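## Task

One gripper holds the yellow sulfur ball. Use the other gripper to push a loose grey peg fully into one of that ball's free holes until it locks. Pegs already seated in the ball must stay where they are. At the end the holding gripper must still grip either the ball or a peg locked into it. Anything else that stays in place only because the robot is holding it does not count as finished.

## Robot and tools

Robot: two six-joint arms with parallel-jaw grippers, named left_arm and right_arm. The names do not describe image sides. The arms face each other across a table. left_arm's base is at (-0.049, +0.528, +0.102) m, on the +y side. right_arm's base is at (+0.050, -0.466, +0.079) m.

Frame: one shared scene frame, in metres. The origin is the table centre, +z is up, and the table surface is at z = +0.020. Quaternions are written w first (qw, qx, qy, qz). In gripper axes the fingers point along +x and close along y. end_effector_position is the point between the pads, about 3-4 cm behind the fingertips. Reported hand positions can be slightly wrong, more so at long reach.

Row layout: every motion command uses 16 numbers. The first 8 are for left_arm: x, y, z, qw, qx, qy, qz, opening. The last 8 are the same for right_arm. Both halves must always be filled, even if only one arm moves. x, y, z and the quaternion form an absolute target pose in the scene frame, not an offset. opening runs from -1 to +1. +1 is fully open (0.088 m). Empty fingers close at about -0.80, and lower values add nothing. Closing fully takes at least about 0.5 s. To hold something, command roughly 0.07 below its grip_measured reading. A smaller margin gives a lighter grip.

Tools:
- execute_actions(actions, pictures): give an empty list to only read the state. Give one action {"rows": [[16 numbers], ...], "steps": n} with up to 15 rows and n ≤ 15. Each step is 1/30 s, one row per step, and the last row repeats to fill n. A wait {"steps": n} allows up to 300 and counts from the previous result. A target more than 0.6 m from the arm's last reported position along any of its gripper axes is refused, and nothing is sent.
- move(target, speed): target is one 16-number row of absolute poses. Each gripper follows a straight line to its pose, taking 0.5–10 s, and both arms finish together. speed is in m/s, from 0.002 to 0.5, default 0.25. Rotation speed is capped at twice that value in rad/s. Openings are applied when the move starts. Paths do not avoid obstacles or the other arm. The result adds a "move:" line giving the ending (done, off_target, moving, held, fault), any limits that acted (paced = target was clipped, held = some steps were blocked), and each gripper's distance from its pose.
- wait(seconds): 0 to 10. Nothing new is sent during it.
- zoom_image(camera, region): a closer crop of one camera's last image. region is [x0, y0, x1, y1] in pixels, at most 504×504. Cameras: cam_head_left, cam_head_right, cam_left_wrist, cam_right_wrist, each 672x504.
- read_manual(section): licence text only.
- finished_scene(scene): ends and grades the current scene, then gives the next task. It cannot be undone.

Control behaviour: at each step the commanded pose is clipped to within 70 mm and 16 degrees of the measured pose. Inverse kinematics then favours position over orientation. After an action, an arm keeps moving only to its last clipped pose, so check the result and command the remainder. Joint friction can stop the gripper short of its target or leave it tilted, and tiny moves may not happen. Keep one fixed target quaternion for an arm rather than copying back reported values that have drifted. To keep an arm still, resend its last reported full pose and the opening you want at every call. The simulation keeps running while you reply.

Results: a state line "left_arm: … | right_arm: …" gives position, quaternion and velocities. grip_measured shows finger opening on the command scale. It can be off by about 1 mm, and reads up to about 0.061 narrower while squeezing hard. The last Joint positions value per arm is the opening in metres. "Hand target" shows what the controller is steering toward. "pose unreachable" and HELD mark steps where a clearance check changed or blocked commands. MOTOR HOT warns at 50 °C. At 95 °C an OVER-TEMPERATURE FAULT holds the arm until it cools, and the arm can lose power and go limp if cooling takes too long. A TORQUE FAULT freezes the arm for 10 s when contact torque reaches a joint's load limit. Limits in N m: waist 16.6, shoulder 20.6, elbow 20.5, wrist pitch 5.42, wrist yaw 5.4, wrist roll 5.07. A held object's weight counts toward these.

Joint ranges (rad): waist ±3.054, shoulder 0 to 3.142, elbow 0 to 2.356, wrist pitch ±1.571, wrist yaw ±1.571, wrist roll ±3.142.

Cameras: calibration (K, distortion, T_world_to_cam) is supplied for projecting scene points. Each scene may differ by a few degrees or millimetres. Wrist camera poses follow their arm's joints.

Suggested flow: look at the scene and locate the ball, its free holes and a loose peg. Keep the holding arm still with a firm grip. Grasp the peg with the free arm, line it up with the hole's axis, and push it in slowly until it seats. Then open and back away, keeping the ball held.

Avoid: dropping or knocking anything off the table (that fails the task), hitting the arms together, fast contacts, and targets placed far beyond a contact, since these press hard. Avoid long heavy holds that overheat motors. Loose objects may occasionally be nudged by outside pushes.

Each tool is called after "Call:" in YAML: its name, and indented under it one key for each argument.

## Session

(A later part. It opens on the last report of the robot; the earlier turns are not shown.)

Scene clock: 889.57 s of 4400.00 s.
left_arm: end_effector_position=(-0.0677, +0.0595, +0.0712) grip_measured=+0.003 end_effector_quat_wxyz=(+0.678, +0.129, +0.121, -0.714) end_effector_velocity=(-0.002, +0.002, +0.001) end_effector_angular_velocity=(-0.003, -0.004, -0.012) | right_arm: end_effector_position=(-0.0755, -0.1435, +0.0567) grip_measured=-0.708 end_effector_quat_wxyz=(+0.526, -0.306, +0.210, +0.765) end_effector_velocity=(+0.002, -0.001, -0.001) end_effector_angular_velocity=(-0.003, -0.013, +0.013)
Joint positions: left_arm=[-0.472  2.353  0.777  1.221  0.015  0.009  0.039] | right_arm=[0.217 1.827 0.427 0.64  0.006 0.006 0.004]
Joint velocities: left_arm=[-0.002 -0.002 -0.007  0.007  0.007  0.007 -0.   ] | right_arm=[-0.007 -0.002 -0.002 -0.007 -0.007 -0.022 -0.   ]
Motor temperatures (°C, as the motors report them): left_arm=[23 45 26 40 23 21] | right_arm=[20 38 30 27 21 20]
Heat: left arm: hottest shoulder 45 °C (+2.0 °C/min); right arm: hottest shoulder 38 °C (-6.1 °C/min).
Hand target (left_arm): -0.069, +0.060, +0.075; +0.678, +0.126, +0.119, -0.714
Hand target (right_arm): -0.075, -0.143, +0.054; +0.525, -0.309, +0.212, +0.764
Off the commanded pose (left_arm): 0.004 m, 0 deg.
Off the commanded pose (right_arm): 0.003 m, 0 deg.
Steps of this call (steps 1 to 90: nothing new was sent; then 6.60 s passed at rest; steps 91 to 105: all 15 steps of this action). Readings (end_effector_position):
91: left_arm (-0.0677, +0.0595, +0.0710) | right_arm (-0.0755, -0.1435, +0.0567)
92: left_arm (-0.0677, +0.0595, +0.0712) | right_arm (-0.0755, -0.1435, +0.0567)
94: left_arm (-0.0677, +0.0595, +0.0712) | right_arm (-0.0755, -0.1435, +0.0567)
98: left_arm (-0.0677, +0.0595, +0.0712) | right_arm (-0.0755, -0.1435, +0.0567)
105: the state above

Call:
move:
  target: [-0.0688,0.06,0.075,0.6779,0.1259,0.1195,-0.7144,-0.07,-0.0751,-0.1430,0.12,0.5252,-0.3087,0.2122,0.7641,-0.77]
  speed: 0.06

Scene clock: 893.20 s of 4400.00 s.
left_arm: end_effector_position=(-0.0677, +0.0595, +0.0712) grip_measured=+0.003 end_effector_quat_wxyz=(+0.678, +0.129, +0.121, -0.714) end_effector_velocity=(+0.000, +0.002, -0.000) end_effector_angular_velocity=(+0.008, +0.018, +0.012) | right_arm: end_effector_position=(-0.0749, -0.1450, +0.1162) grip_measured=-0.708 end_effector_quat_wxyz=(+0.524, -0.313, +0.215, +0.762) end_effector_velocity=(+0.004, -0.005, -0.005) end_effector_angular_velocity=(-0.021, -0.019, -0.003)
Joint positions: left_arm=[-0.472  2.353  0.777  1.221  0.015  0.009  0.039] | right_arm=[0.217 1.53  0.512 0.239 0.006 0.006 0.004]
Joint velocities: left_arm=[-0.002 -0.007 -0.007 -0.007 -0.007 -0.022 -0.   ] | right_arm=[-0.002 -0.002 -0.007 -0.022  0.007 -0.007 -0.   ]
Motor temperatures (°C, as the motors report them): left_arm=[23 45 26 40 23 21] | right_arm=[20 38 30 27 21 20]
Heat: left arm: hottest shoulder 45 °C (+2.0 °C/min); right arm: hottest shoulder 38 °C (-5.0 °C/min).
Hand target (left_arm): -0.069, +0.060, +0.075; +0.678, +0.126, +0.120, -0.714
Hand target (right_arm): -0.075, -0.143, +0.120; +0.525, -0.309, +0.212, +0.764
Off the commanded pose (left_arm): 0.004 m, 0 deg.
Off the commanded pose (right_arm): 0.004 m, 1 deg.
move: done
camera_calibration (this result's frames):
cam_left_wrist: T_world_to_cam=[[-0.999196, 0.0274137, 0.0292581, -0.0657717], [-0.0027063, 0.681955, -0.731389, 0.0315411], [-0.0400028, -0.73088, -0.681333, 0.16708], [0, 0, 0, 1]] pos_world=[-0.0589497, 0.102409, 0.138831]
cam_right_wrist: T_world_to_cam=[[0.917584, 0.392457, 0.0633792, 0.120522], [0.376947, -0.808272, -0.452335, -0.00339753], [-0.126294, 0.438946, -0.889593, 0.237058], [0, 0, 0, 1]] pos_world=[-0.0793696, -0.154102, 0.20171]

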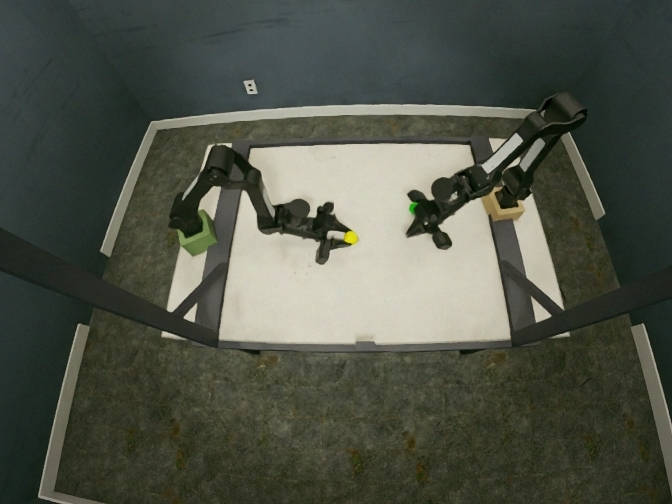

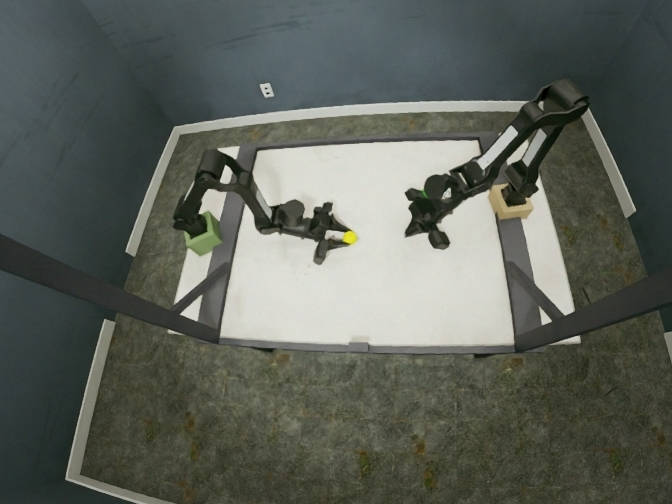

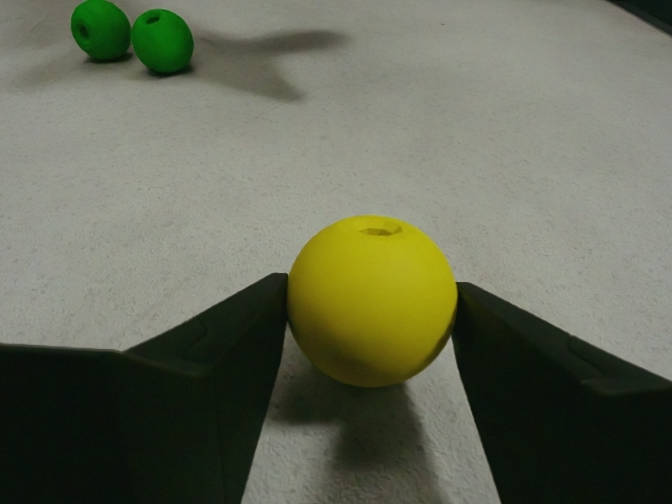

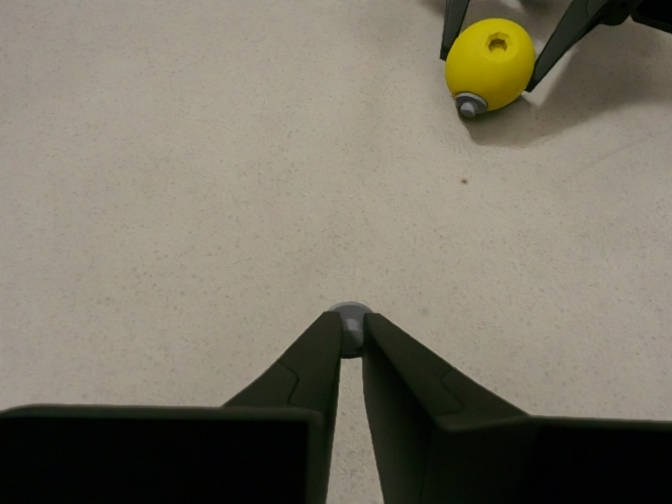

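Call:
move:
  target: [-0.0688,0.02,0.072,0.6779,0.1259,0.1195,-0.7144,-0.07,-0.072,-0.14,0.16,0.1107,-0.6686,-0.2302,0.6983,-0.77]
  speed: 0.3

Scene clock: 913.90 s of 4400.00 s.
left_arm: end_effector_position=(-0.0691, +0.0207, +0.0771) grip_measured=+0.003 end_effector_quat_wxyz=(+0.678, +0.124, +0.116, -0.715) end_effector_velocity=(-0.002, +0.000, +0.002) end_effector_angular_velocity=(-0.007, +0.010, -0.007) | right_arm: end_effector_position=(-0.0708, -0.1415, +0.1615) grip_measured=-0.708 end_effector_quat_wxyz=(+0.114, -0.666, -0.230, +0.700) end_effector_velocity=(-0.001, -0.003, -0.002) end_effector_angular_velocity=(-0.012, -0.009, +0.025)
Joint positions: left_arm=[-0.472  2.389  0.941  1.106  0.015  0.009  0.039] | right_arm=[ 0.244  1.533  0.917 -0.472  0.102 -1.365  0.004]
Joint velocities: left_arm=[-0.002 -0.002 -0.002  0.007  0.007 -0.007 -0.   ] | right_arm=[ 0.002  0.002 -0.002 -0.007 -0.007 -0.022  0.   ]
Motor temperatures (°C, as the motors report them): left_arm=[23 46 26 40 23 21] | right_arm=[20 38 32 27 21 20]
Heat: left arm: hottest shoulder 46 °C (+2.0 °C/min); right arm: hottest shoulder 38 °C (-2.0 °C/min).
Hand target (left_arm): -0.069, +0.020, +0.072; +0.678, +0.126, +0.120, -0.714
Hand target (right_arm): -0.072, -0.140, +0.160; -0.110, +0.668, +0.230, -0.699
Off the commanded pose (left_arm): 0.005 m, 0 deg.
Off the commanded pose (right_arm): 0.002 m, 0 deg.
After step 90, 14.87 s passed at rest.
move: done
camera_calibration (this result's frames):
cam_left_wrist: T_world_to_cam=[[-0.999181, 0.0278384, 0.029373, -0.0662751], [-0.00308589, 0.671289, -0.74119, 0.0631853], [-0.0403513, -0.740673, -0.670653, 0.142066], [0, 0, 0, 1]] pos_world=[-0.0602933, 0.0646542, 0.144056]
cam_right_wrist: T_world_to_cam=[[-0.216048, 0.845973, 0.487497, 0.0279014], [0.950992, 0.0692002, 0.301372, 0.0615307], [0.221218, 0.528717, -0.819464, 0.302245], [0, 0, 0, 1]] pos_world=[-0.119349, -0.187664, 0.215533]

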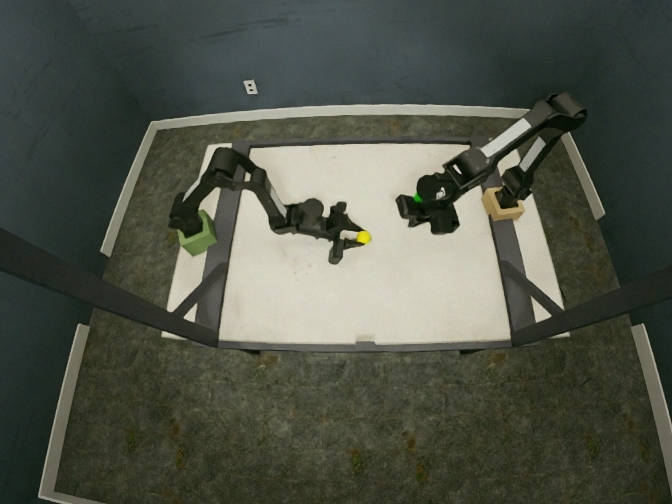

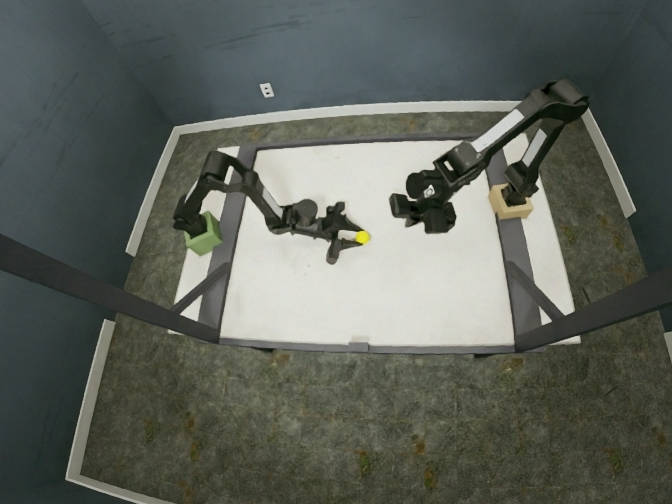

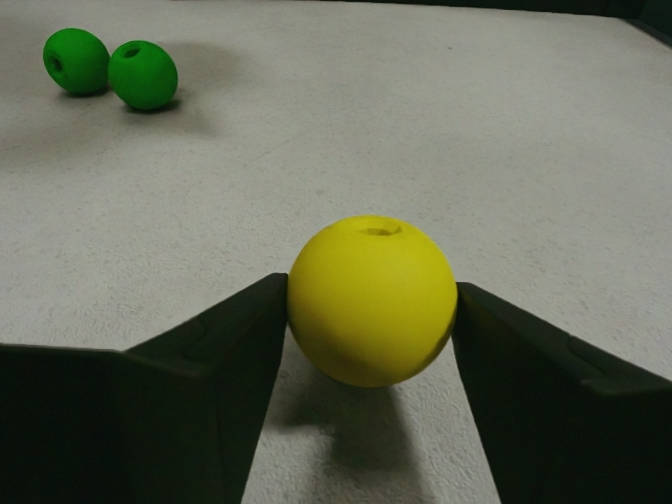

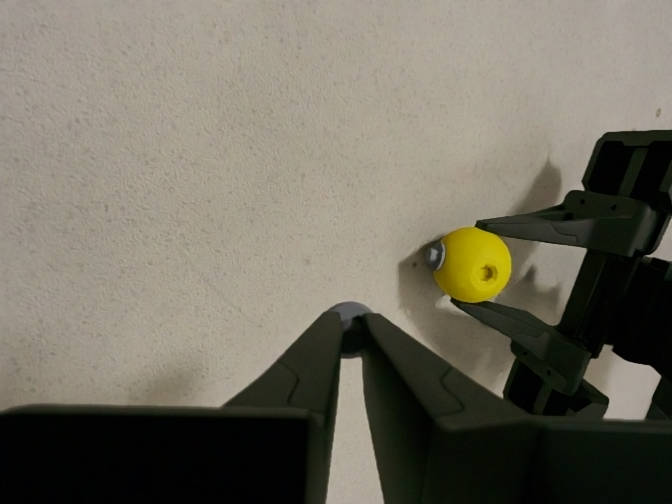

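Call:
move:
  target: [-0.0688,-0.0065,0.064,0.6779,0.1259,0.1195,-0.7144,-0.07,-0.072,-0.11,0.15,0.4191,0.5755,0.5462,-0.4416,-0.77]
  speed: 0.3

Scene clock: 919.33 s of 4400.00 s.
left_arm: end_effector_position=(-0.0702, -0.0061, +0.0701) grip_measured=+0.003 end_effector_quat_wxyz=(+0.678, +0.123, +0.115, -0.715) end_effector_velocity=(+0.002, +0.001, -0.001) end_effector_angular_velocity=(+0.007, -0.001, +0.021) | right_arm: end_effector_position=(-0.0709, -0.1111, +0.1528) grip_measured=-0.708 end_effector_quat_wxyz=(+0.414, +0.576, +0.548, -0.443) end_effector_velocity=(+0.001, -0.002, -0.000) end_effector_angular_velocity=(-0.009, +0.002, +0.006)
Joint positions: left_arm=[-0.472  2.457  1.073  1.044  0.017  0.009  0.039] | right_arm=[ 0.213  1.802  1.255 -0.775  0.102 -2.727  0.004]
Joint velocities: left_arm=[-0.002 -0.002 -0.002 -0.007 -0.022 -0.007 -0.   ] | right_arm=[-0.002 -0.002 -0.002 -0.007 -0.007 -0.007  0.   ]
Motor temperatures (°C, as the motors report them): left_arm=[23 45 27 40 23 21] | right_arm=[20 38 32 27 21 20]
Heat: left arm: hottest shoulder 45 °C (+0.0 °C/min); right arm: hottest shoulder 38 °C (-1.0 °C/min).
Hand target (left_arm): -0.069, -0.006, +0.064; +0.678, +0.126, +0.119, -0.714
Hand target (right_arm): -0.072, -0.110, +0.150; +0.419, +0.575, +0.547, -0.442
Off the commanded pose (left_arm): 0.006 m, 1 deg.
Off the commanded pose (right_arm): 0.003 m, 1 deg.
move: done
camera_calibration (this result's frames):
cam_left_wrist: T_world_to_cam=[[-0.999123, 0.0293315, 0.0298955, -0.0665301], [-0.00254935, 0.669892, -0.742454, 0.0761211], [-0.041804, -0.741879, -0.66923, 0.117276], [0, 0, 0, 1]] pos_world=[-0.061375, 0.037963, 0.13699]
cam_right_wrist: T_world_to_cam=[[-0.999835, -0.0172669, 0.00567658, -0.0713807], [-0.0111999, 0.831244, 0.555795, 0.0396109], [-0.0143155, 0.555639, -0.8313, 0.267217], [0, 0, 0, 1]] pos_world=[-0.0670999, -0.182635, 0.200527]

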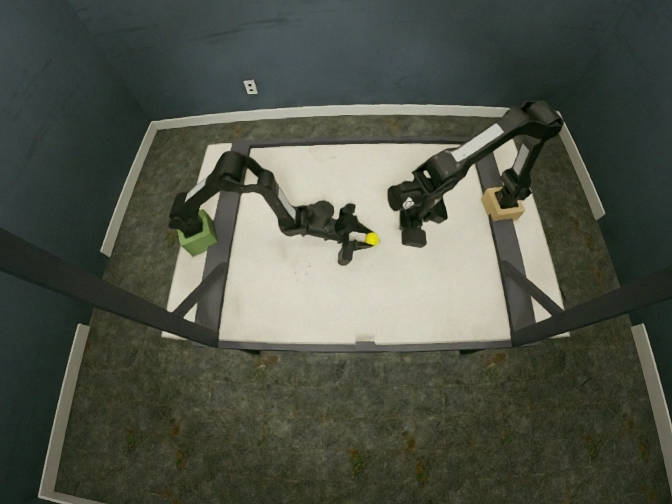

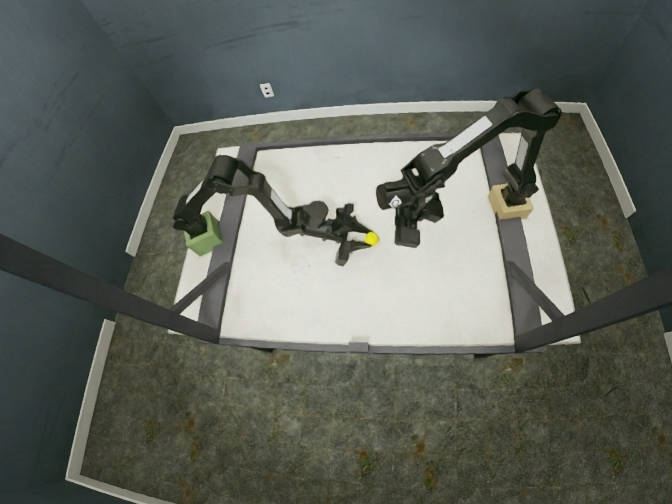

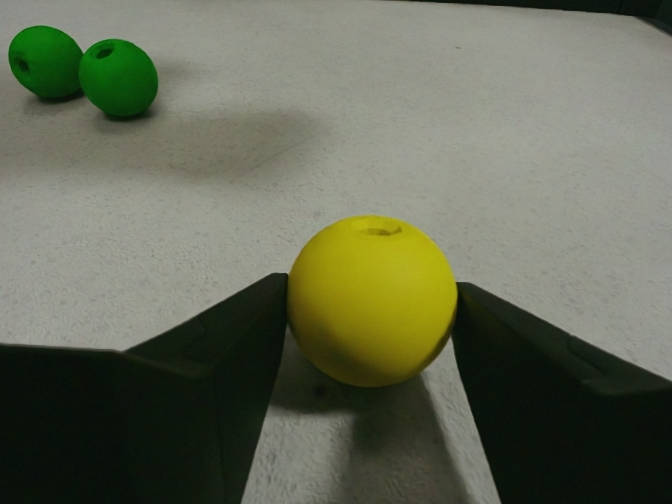

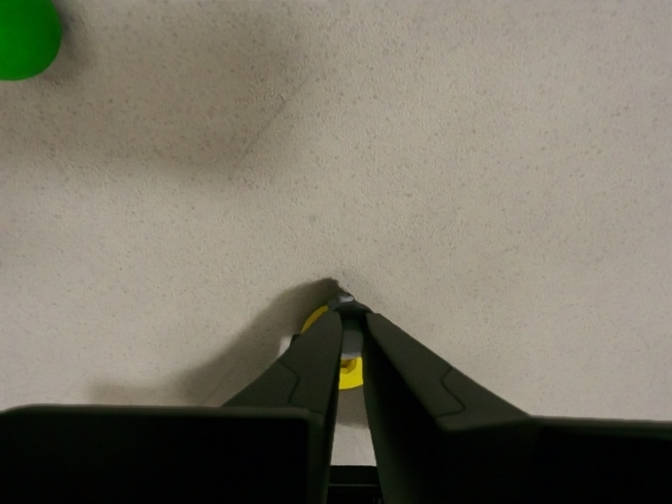

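Call:
move:
  target: [-0.0688,-0.0065,0.056,0.6779,0.1259,0.1195,-0.7144,-0.07,-0.0715,-0.062,0.147,0.4191,0.5755,0.5462,-0.4416,-0.77]
  speed: 0.05

Scene clock: 926.07 s of 4400.00 s.
left_arm: end_effector_position=(-0.0704, -0.0089, +0.0682) grip_measured=+0.003 end_effector_quat_wxyz=(+0.679, +0.118, +0.110, -0.716) end_effector_velocity=(-0.002, +0.001, -0.001) end_effector_angular_velocity=(+0.009, +0.023, -0.002) | right_arm: end_effector_position=(-0.0714, -0.0635, +0.1508) grip_measured=-0.708 end_effector_quat_wxyz=(+0.415, +0.577, +0.549, -0.439) end_effector_velocity=(-0.002, -0.000, +0.000) end_effector_angular_velocity=(-0.009, +0.017, +0.010)
Joint positions: left_arm=[-0.472  2.477  1.087  1.065  0.017  0.009  0.039] | right_arm=[ 0.171  1.966  1.465 -0.816  0.098 -2.773  0.004]
Joint velocities: left_arm=[-0.002 -0.002 -0.002 -0.007  0.007 -0.022  0.   ] | right_arm=[-0.002  0.002  0.007 -0.007 -0.022 -0.007 -0.   ]
Motor temperatures (°C, as the motors report them): left_arm=[23 45 27 40 23 21] | right_arm=[20 39 32 26 21 20]
Heat: left arm: hottest shoulder 45 °C (+0.0 °C/min); right arm: hottest shoulder 39 °C (+0.0 °C/min).
Hand target (left_arm): -0.069, -0.006, +0.056; +0.678, +0.126, +0.119, -0.714
Hand target (right_arm): -0.071, -0.062, +0.147; +0.419, +0.575, +0.546, -0.442
Off the commanded pose (left_arm): 0.012 m, 1 deg.
Off the commanded pose (right_arm): 0.004 m, 1 deg.
After step 90, 2.43 s passed at rest.
move: off_target (left_arm)
camera_calibration (this result's frames):
cam_left_wrist: T_world_to_cam=[[-0.999093, 0.0301148, 0.0301022, -0.0665524], [-0.00277768, 0.659357, -0.751825, 0.0771207], [-0.0424891, -0.751226, -0.658676, 0.113017], [0, 0, 0, 1]] pos_world=[-0.0614759, 0.0360557, 0.134426]
cam_right_wrist: T_world_to_cam=[[-0.999782, -0.0208662, -0.000851709, -0.0703449], [-0.017786, 0.829409, 0.558358, 0.000203298], [-0.0109444, 0.558251, -0.8296, 0.239259], [0, 0, 0, 1]] pos_world=[-0.0677074, -0.135203, 0.198316]

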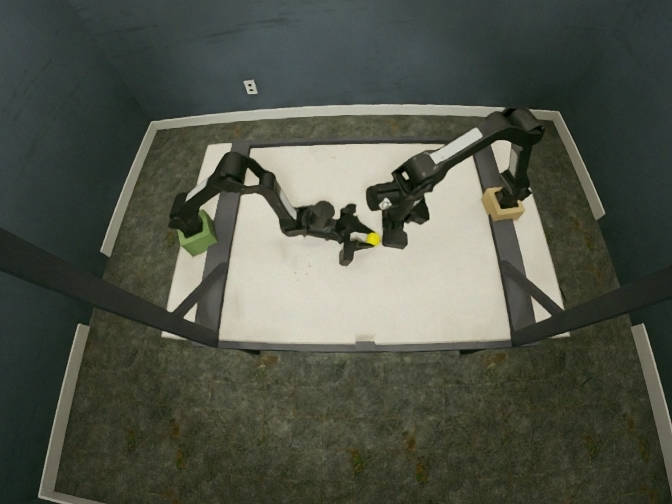

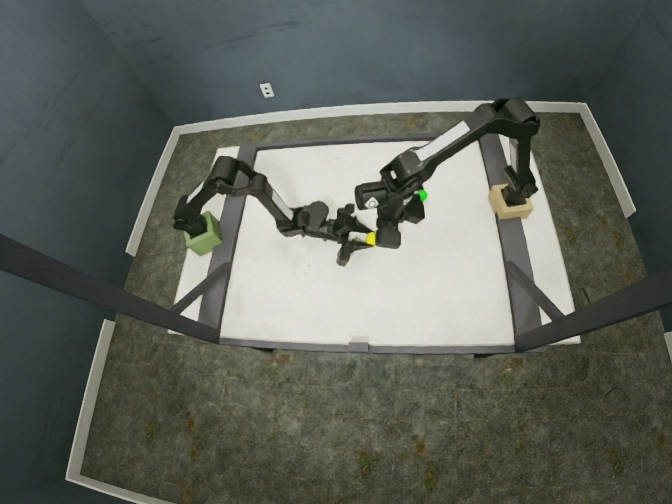

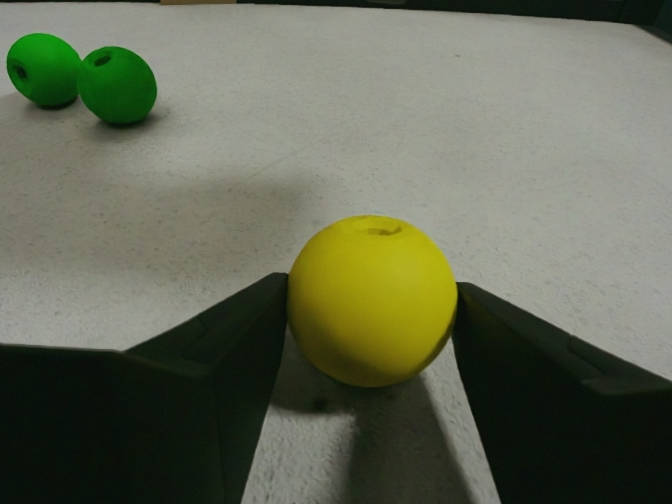

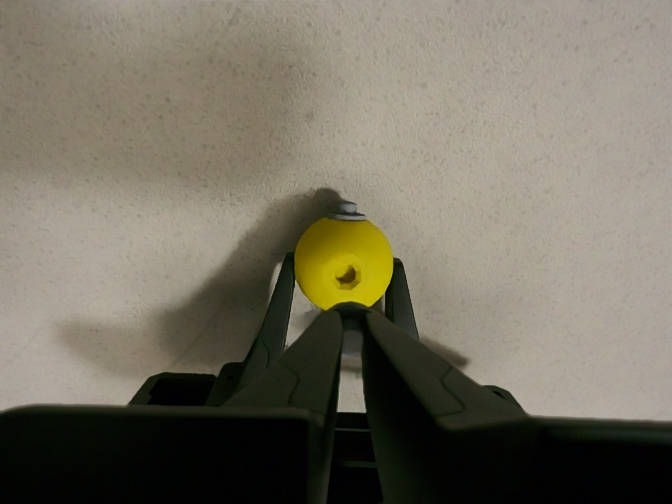

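Call:
zoom_image:
  camera: "cam_right_wrist"
  region: [270, 180, 420, 330]

Region (270, 180, 420, 330) of cam_right_wrist's 672x504 image, scaled by 3.360, with more detail than that image has.

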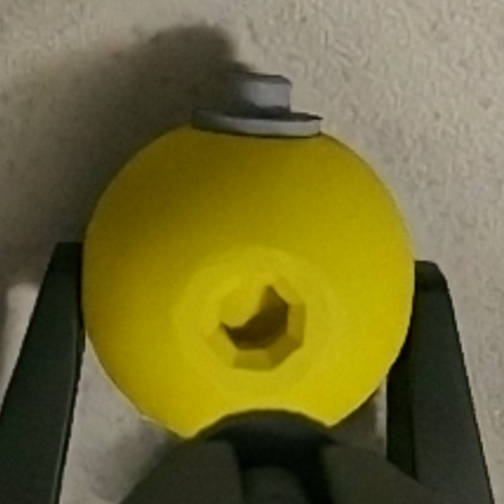

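Call:
move:
  target: [-0.0688,-0.0065,0.048,0.6779,0.1259,0.1195,-0.7144,-0.07,-0.0715,-0.062,0.140,0.4191,0.5755,0.5462,-0.4416,-0.77]
  speed: 0.01

Scene clock: 946.37 s of 4400.00 s.
left_arm: end_effector_position=(-0.0703, -0.0114, +0.0662) grip_measured=+0.003 end_effector_quat_wxyz=(+0.680, +0.113, +0.105, -0.717) end_effector_velocity=(-0.000, -0.000, +0.002) end_effector_angular_velocity=(-0.007, +0.005, +0.007) | right_arm: end_effector_position=(-0.0728, -0.0594, +0.1492) grip_measured=-0.708 end_effector_quat_wxyz=(+0.410, +0.579, +0.552, -0.437) end_effector_velocity=(+0.001, -0.002, -0.002) end_effector_angular_velocity=(-0.014, +0.001, +0.007)
Joint positions: left_arm=[-0.472  2.498  1.099  1.089  0.017  0.009  0.039] | right_arm=[ 0.171  1.973  1.466 -0.795  0.098 -2.773  0.004]
Joint velocities: left_arm=[-0.002 -0.002 -0.002  0.007 -0.007 -0.007 -0.   ] | right_arm=[-0.002  0.002 -0.002 -0.007 -0.007 -0.007 -0.   ]
Motor temperatures (°C, as the motors report them): left_arm=[23 43 28 39 23 21] | right_arm=[20 41 33 25 21 20]
Heat: left arm: hottest shoulder 43 °C (-2.0 °C/min); right arm: hottest shoulder 41 °C (+3.0 °C/min).
Hand target (left_arm): -0.069, -0.006, +0.048; +0.678, +0.126, +0.120, -0.714
Hand target (right_arm): -0.071, -0.062, +0.140; +0.419, +0.575, +0.546, -0.442
Off the commanded pose (left_arm): 0.019 m, 2 deg.
Off the commanded pose (right_arm): 0.010 m, 1 deg.
After step 90, 15.03 s passed at rest.
move: off_target (left_arm, right_arm)
camera_calibration (this result's frames):
cam_left_wrist: T_world_to_cam=[[-0.999087, 0.0302163, 0.0301854, -0.0663044], [-0.00345597, 0.647234, -0.762284, 0.0777576], [-0.0425704, -0.761692, -0.646539, 0.108961], [0, 0, 0, 1]] pos_world=[-0.0613367, 0.034671, 0.131722]
cam_right_wrist: T_world_to_cam=[[-0.999776, -0.0208821, 0.00330296, -0.0722642], [-0.0152903, 0.82208, 0.569166, -0.00411497], [-0.0146007, 0.568988, -0.822216, 0.234851], [0, 0, 0, 1]] pos_world=[-0.068882, -0.131754, 0.195679]

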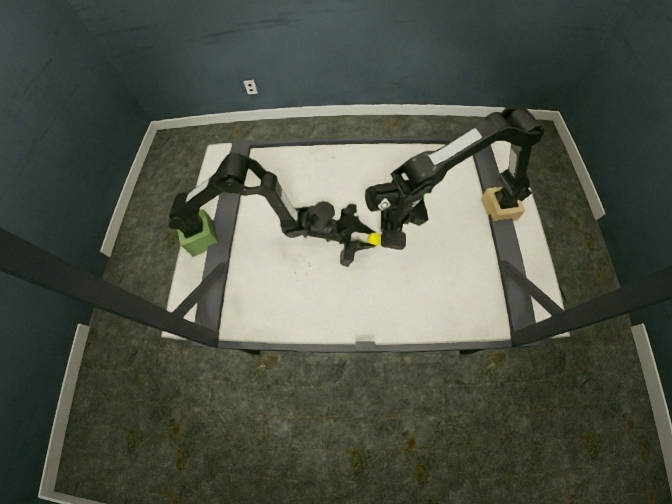

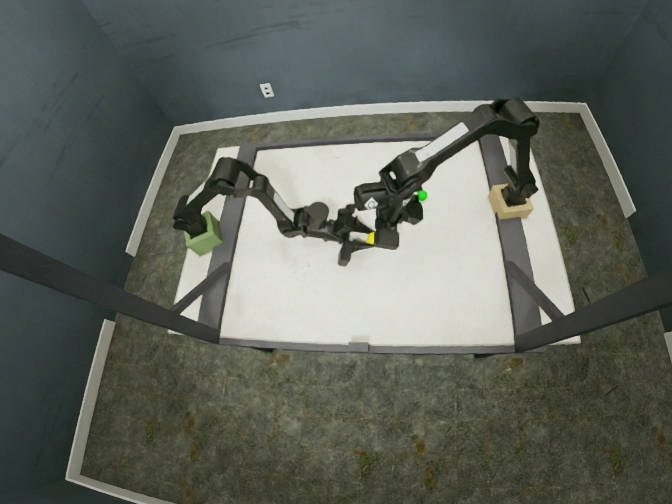

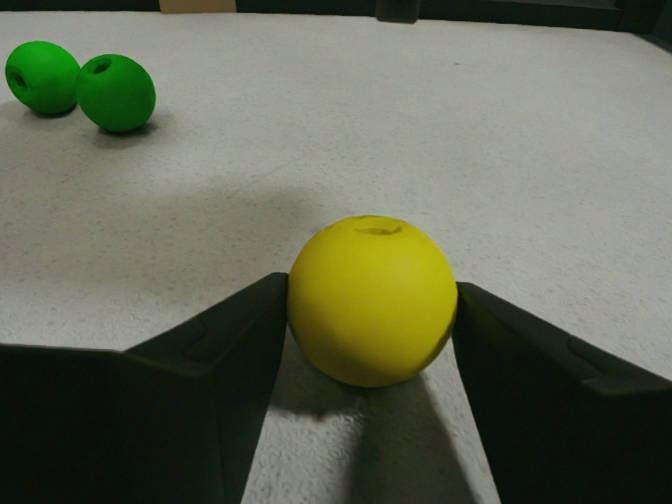

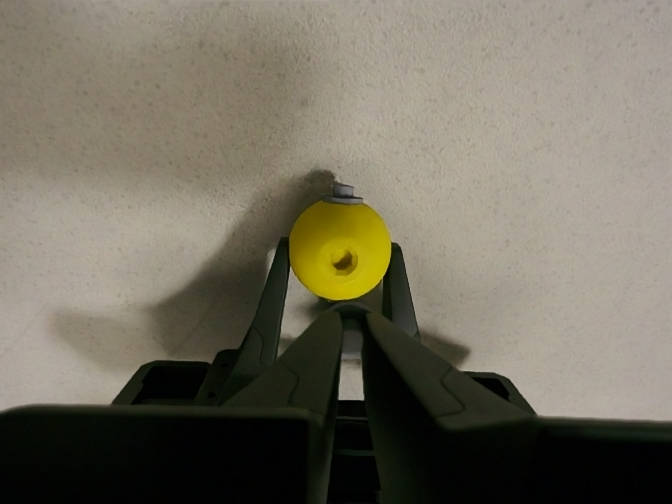

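Call:
zoom_image:
  camera: "cam_right_wrist"
  region: [270, 170, 420, 320]

Call:
zoom_image:
  camera: "cam_head_left"
  region: [300, 190, 420, 280]

Region (270, 170, 420, 320) of cam_right_wrist's 672x504 image, scaled by 3.360, with more detail than that image has.

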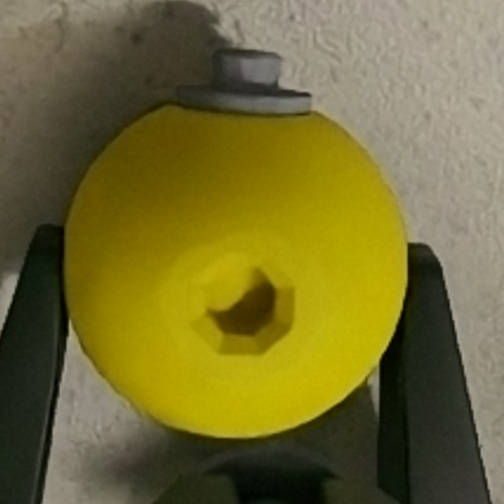

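Region (300, 190, 420, 280) of cam_head_left's 672x504 image, scaled by 4.200, with more detail than that image has; it fills the top 378 rows of this view, and the rest is white.

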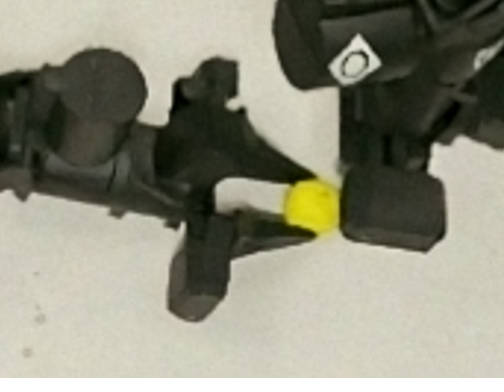

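Call:
move:
  target: [-0.0688,-0.0085,0.057,0.6779,0.1259,0.1195,-0.7144,-0.07,-0.0715,-0.064,0.132,0.4191,0.5755,0.5462,-0.4416,-0.77]
  speed: 0.02

Scene clock: 962.60 s of 4400.00 s.
left_arm: end_effector_position=(-0.0703, -0.0117, +0.0662) grip_measured=+0.003 end_effector_quat_wxyz=(+0.679, +0.117, +0.109, -0.716) end_effector_velocity=(-0.000, +0.002, -0.004) end_effector_angular_velocity=(+0.022, +0.004, +0.007) | right_arm: end_effector_position=(-0.0722, -0.0611, +0.1411) grip_measured=-0.708 end_effector_quat_wxyz=(+0.411, +0.579, +0.552, -0.437) end_effector_velocity=(+0.002, -0.005, -0.001) end_effector_angular_velocity=(-0.023, -0.007, +0.021)
Joint positions: left_arm=[-0.472  2.491  1.102  1.068  0.017  0.009  0.039] | right_arm=[ 0.171  1.976  1.436 -0.764  0.098 -2.773  0.004]
Joint velocities: left_arm=[-0.002 -0.002 -0.002 -0.022 -0.007 -0.007 -0.   ] | right_arm=[-0.002 -0.002 -0.002 -0.022 -0.007 -0.022 -0.   ]
Motor temperatures (°C, as the motors report them): left_arm=[23 42 28 37 23 21] | right_arm=[20 42 33 25 21 20]
Heat: left arm: hottest shoulder 42 °C (-4.0 °C/min); right arm: hottest shoulder 42 °C (+4.0 °C/min).
Hand target (left_arm): -0.069, -0.008, +0.057; +0.678, +0.126, +0.119, -0.714
Hand target (right_arm): -0.071, -0.064, +0.132; +0.419, +0.575, +0.546, -0.442
Off the commanded pose (left_arm): 0.010 m, 2 deg.
Off the commanded pose (right_arm): 0.010 m, 1 deg.
After step 90, 11.97 s passed at rest.
move: off_target (left_arm, right_arm)
camera_calibration (this result's frames):
cam_left_wrist: T_world_to_cam=[[-0.9991, 0.0298599, 0.0301247, -0.066306], [-0.00314041, 0.656197, -0.754583, 0.0775487], [-0.0422995, -0.753998, -0.655513, 0.109409], [0, 0, 0, 1]] pos_world=[-0.0613748, 0.0335866, 0.132233]
cam_right_wrist: T_world_to_cam=[[-0.999777, -0.0208798, 0.00307215, -0.0716684], [-0.0154302, 0.822491, 0.568569, 0.00197241], [-0.0143984, 0.568394, -0.82263, 0.229208], [0, 0, 0, 1]] pos_world=[-0.0683217, -0.133399, 0.187652]

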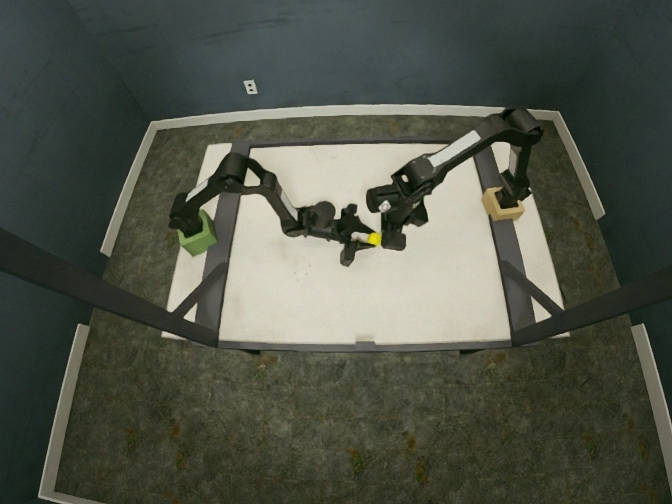

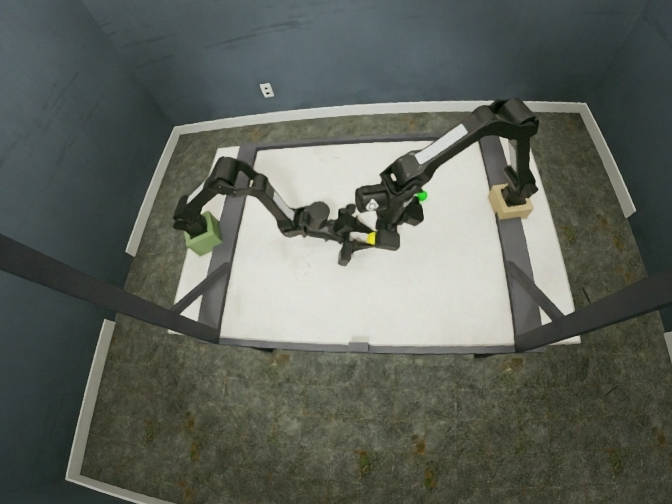

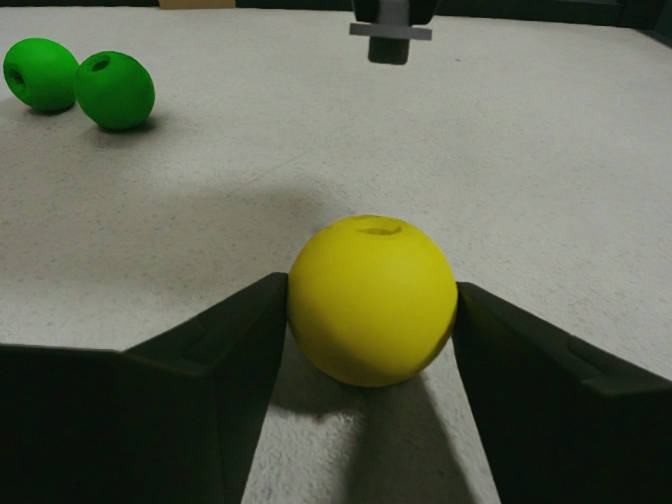

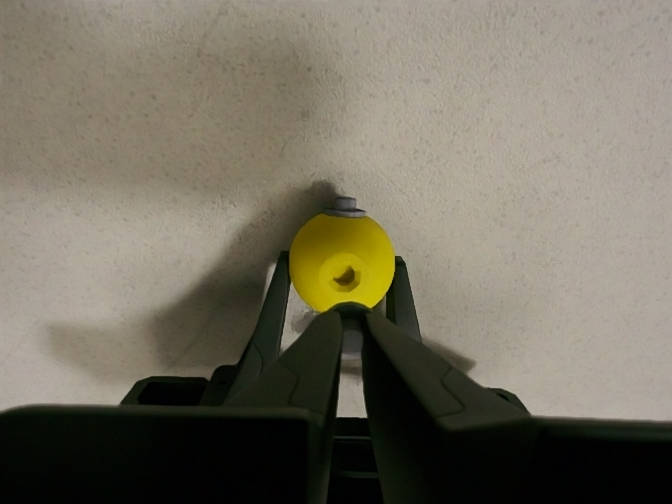

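Call:
zoom_image:
  camera: "cam_right_wrist"
  region: [275, 185, 415, 325]

Call:
zoom_image:
  camera: "cam_left_wrist"
  region: [270, 0, 490, 300]

Region (275, 185, 415, 325) of cam_right_wrist's 672x504 image, scaled by 3.600, with more detail than that image has.

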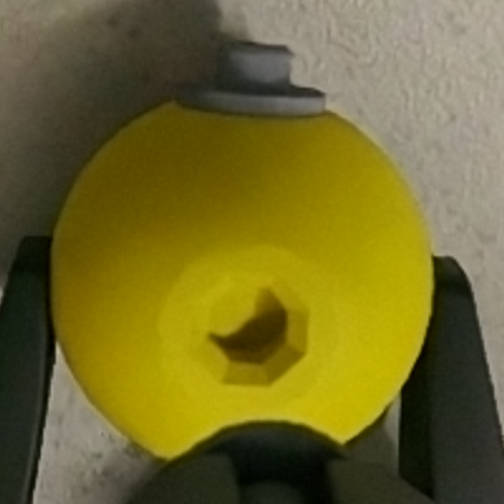

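Region (270, 0, 490, 300) of cam_left_wrist's 672x504 image, scaled by 1.680, with more detail than that image has; it fills the left 370 columns of this view, and the rest is white.

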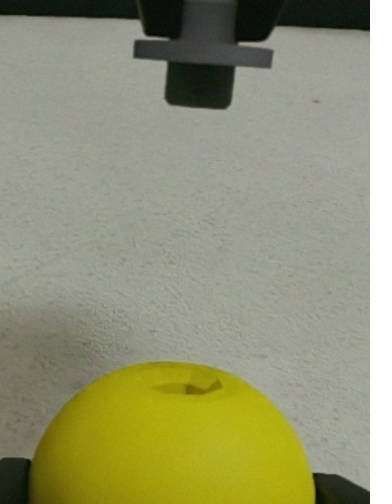

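Call:
zoom_image:
  camera: "cam_left_wrist"
  region: [280, 200, 470, 400]

Region (280, 200, 470, 400) of cam_left_wrist's 672x504 image, scaled by 2.520, with more detail than that image has; it fills the left 479 columns of this view, and the rest is white.

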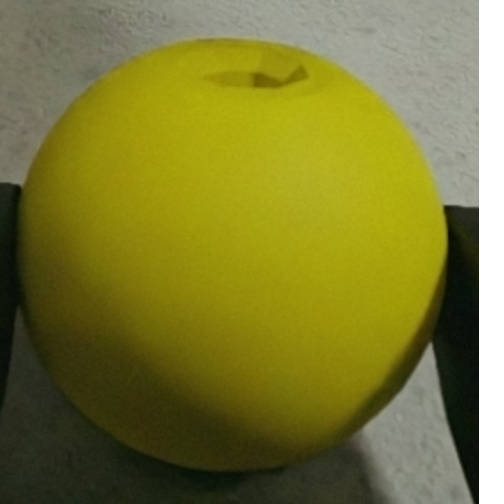

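Call:
move:
  target: [-0.0688,-0.0085,0.057,0.6779,0.1259,0.1195,-0.7144,-0.07,-0.0735,-0.0715,0.126,0.3778,0.6112,0.5601,-0.4123,-0.77]
  speed: 0.03

Scene clock: 1010.63 s of 4400.00 s.
left_arm: end_effector_position=(-0.0704, -0.0119, +0.0667) grip_measured=+0.003 end_effector_quat_wxyz=(+0.679, +0.117, +0.109, -0.717) end_effector_velocity=(-0.000, -0.002, +0.004) end_effector_angular_velocity=(-0.012, +0.005, +0.007) | right_arm: end_effector_position=(-0.0736, -0.0693, +0.1241) grip_measured=-0.708 end_effector_quat_wxyz=(+0.379, +0.610, +0.559, -0.414) end_effector_velocity=(+0.000, -0.000, +0.001) end_effector_angular_velocity=(+0.004, +0.006, +0.007)
Joint positions: left_arm=[-0.472  2.49   1.102  1.066  0.017  0.009  0.039] | right_arm=[ 0.203  1.923  1.263 -0.566  0.161 -2.723  0.004]
Joint velocities: left_arm=[-0.002 -0.002  0.002  0.007 -0.007 -0.007  0.   ] | right_arm=[-0.002 -0.007 -0.007  0.007 -0.007 -0.007 -0.   ]
Motor temperatures (°C, as the motors report them): left_arm=[23 44 27 33 23 21] | right_arm=[20 43 32 24 21 20]
Heat: left arm: hottest shoulder 44 °C (+2.0 °C/min); right arm: hottest shoulder 43 °C (+2.0 °C/min).
Hand target (left_arm): -0.069, -0.008, +0.057; +0.678, +0.126, +0.119, -0.715
Hand target (right_arm): -0.073, -0.071, +0.126; +0.378, +0.612, +0.560, -0.412
Off the commanded pose (left_arm): 0.010 m, 2 deg.
Off the commanded pose (right_arm): 0.003 m, 0 deg.
After step 90, 43.03 s passed at rest.
move: off_target (left_arm)
camera_calibration (this result's frames):
cam_left_wrist: T_world_to_cam=[[-0.999086, 0.0302214, 0.0302451, -0.0663827], [-0.00299369, 0.656202, -0.75458, 0.0780753], [-0.0426513, -0.75398, -0.655511, 0.109577], [0, 0, 0, 1]] pos_world=[-0.0614147, 0.0333915, 0.13275]
cam_right_wrist: T_world_to_cam=[[-0.99984, 0.0137438, -0.0114289, -0.0689128], [0.00317056, 0.765605, 0.643303, 0.00653669], [0.0175915, 0.643164, -0.765526, 0.220345], [0, 0, 0, 1]] pos_world=[-0.0727987, -0.145775, 0.163687]

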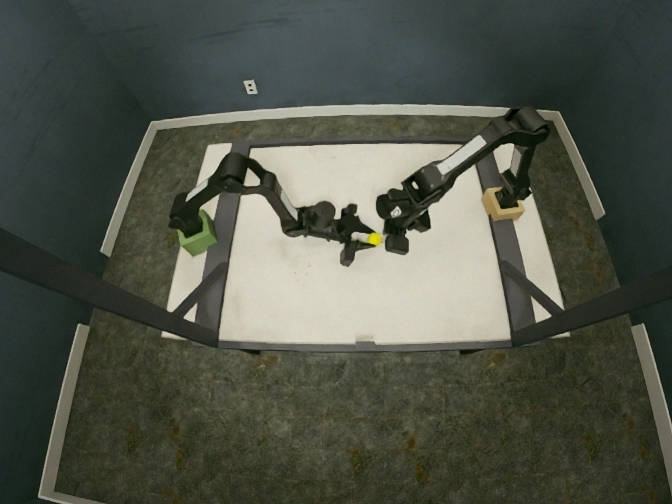

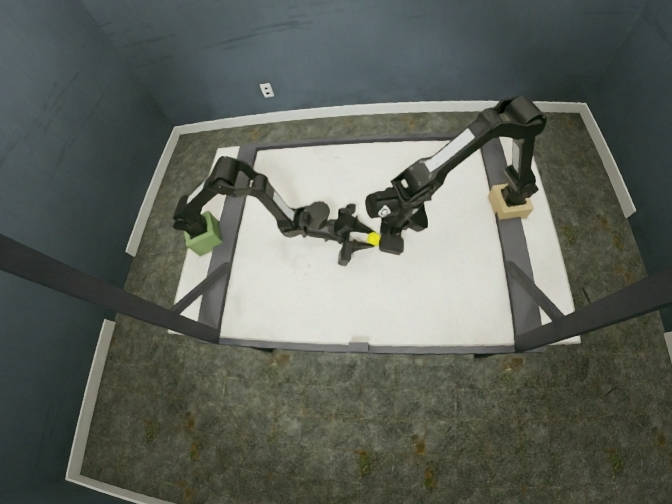

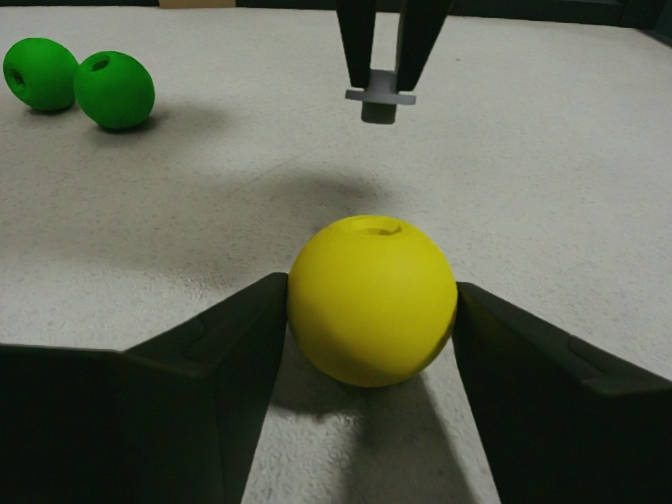

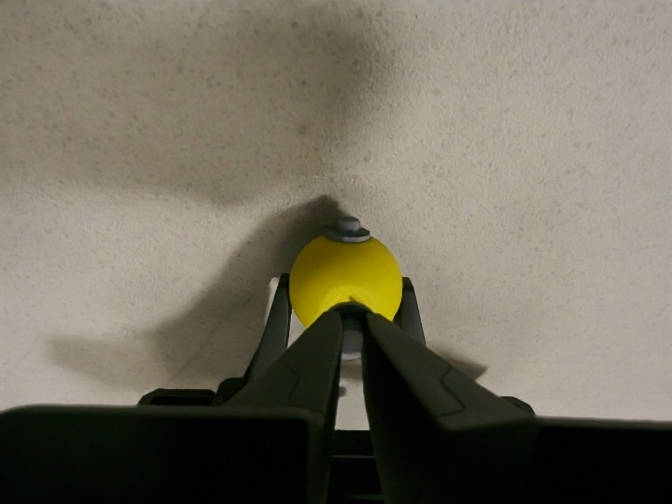

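Call:
zoom_image:
  camera: "cam_left_wrist"
  region: [310, 50, 450, 250]

Call:
zoom_image:
  camera: "cam_right_wrist"
  region: [275, 205, 415, 345]

Region (310, 50, 450, 250) of cam_left_wrist's 672x504 image, scaled by 2.520, with more detail than that image has; it fills the left 353 columns of this view, and the rest is white.

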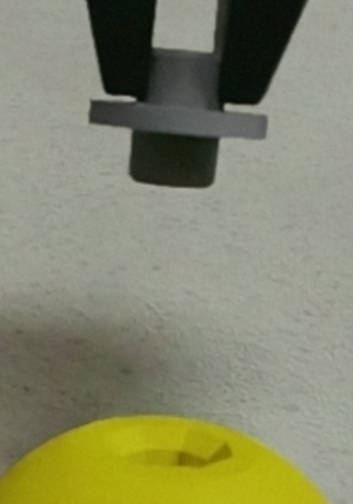

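Region (275, 205, 415, 345) of cam_right_wrist's 672x504 image, scaled by 3.600, with more detail than that image has.

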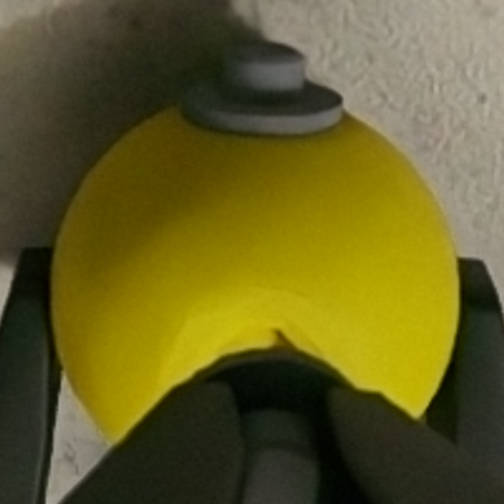

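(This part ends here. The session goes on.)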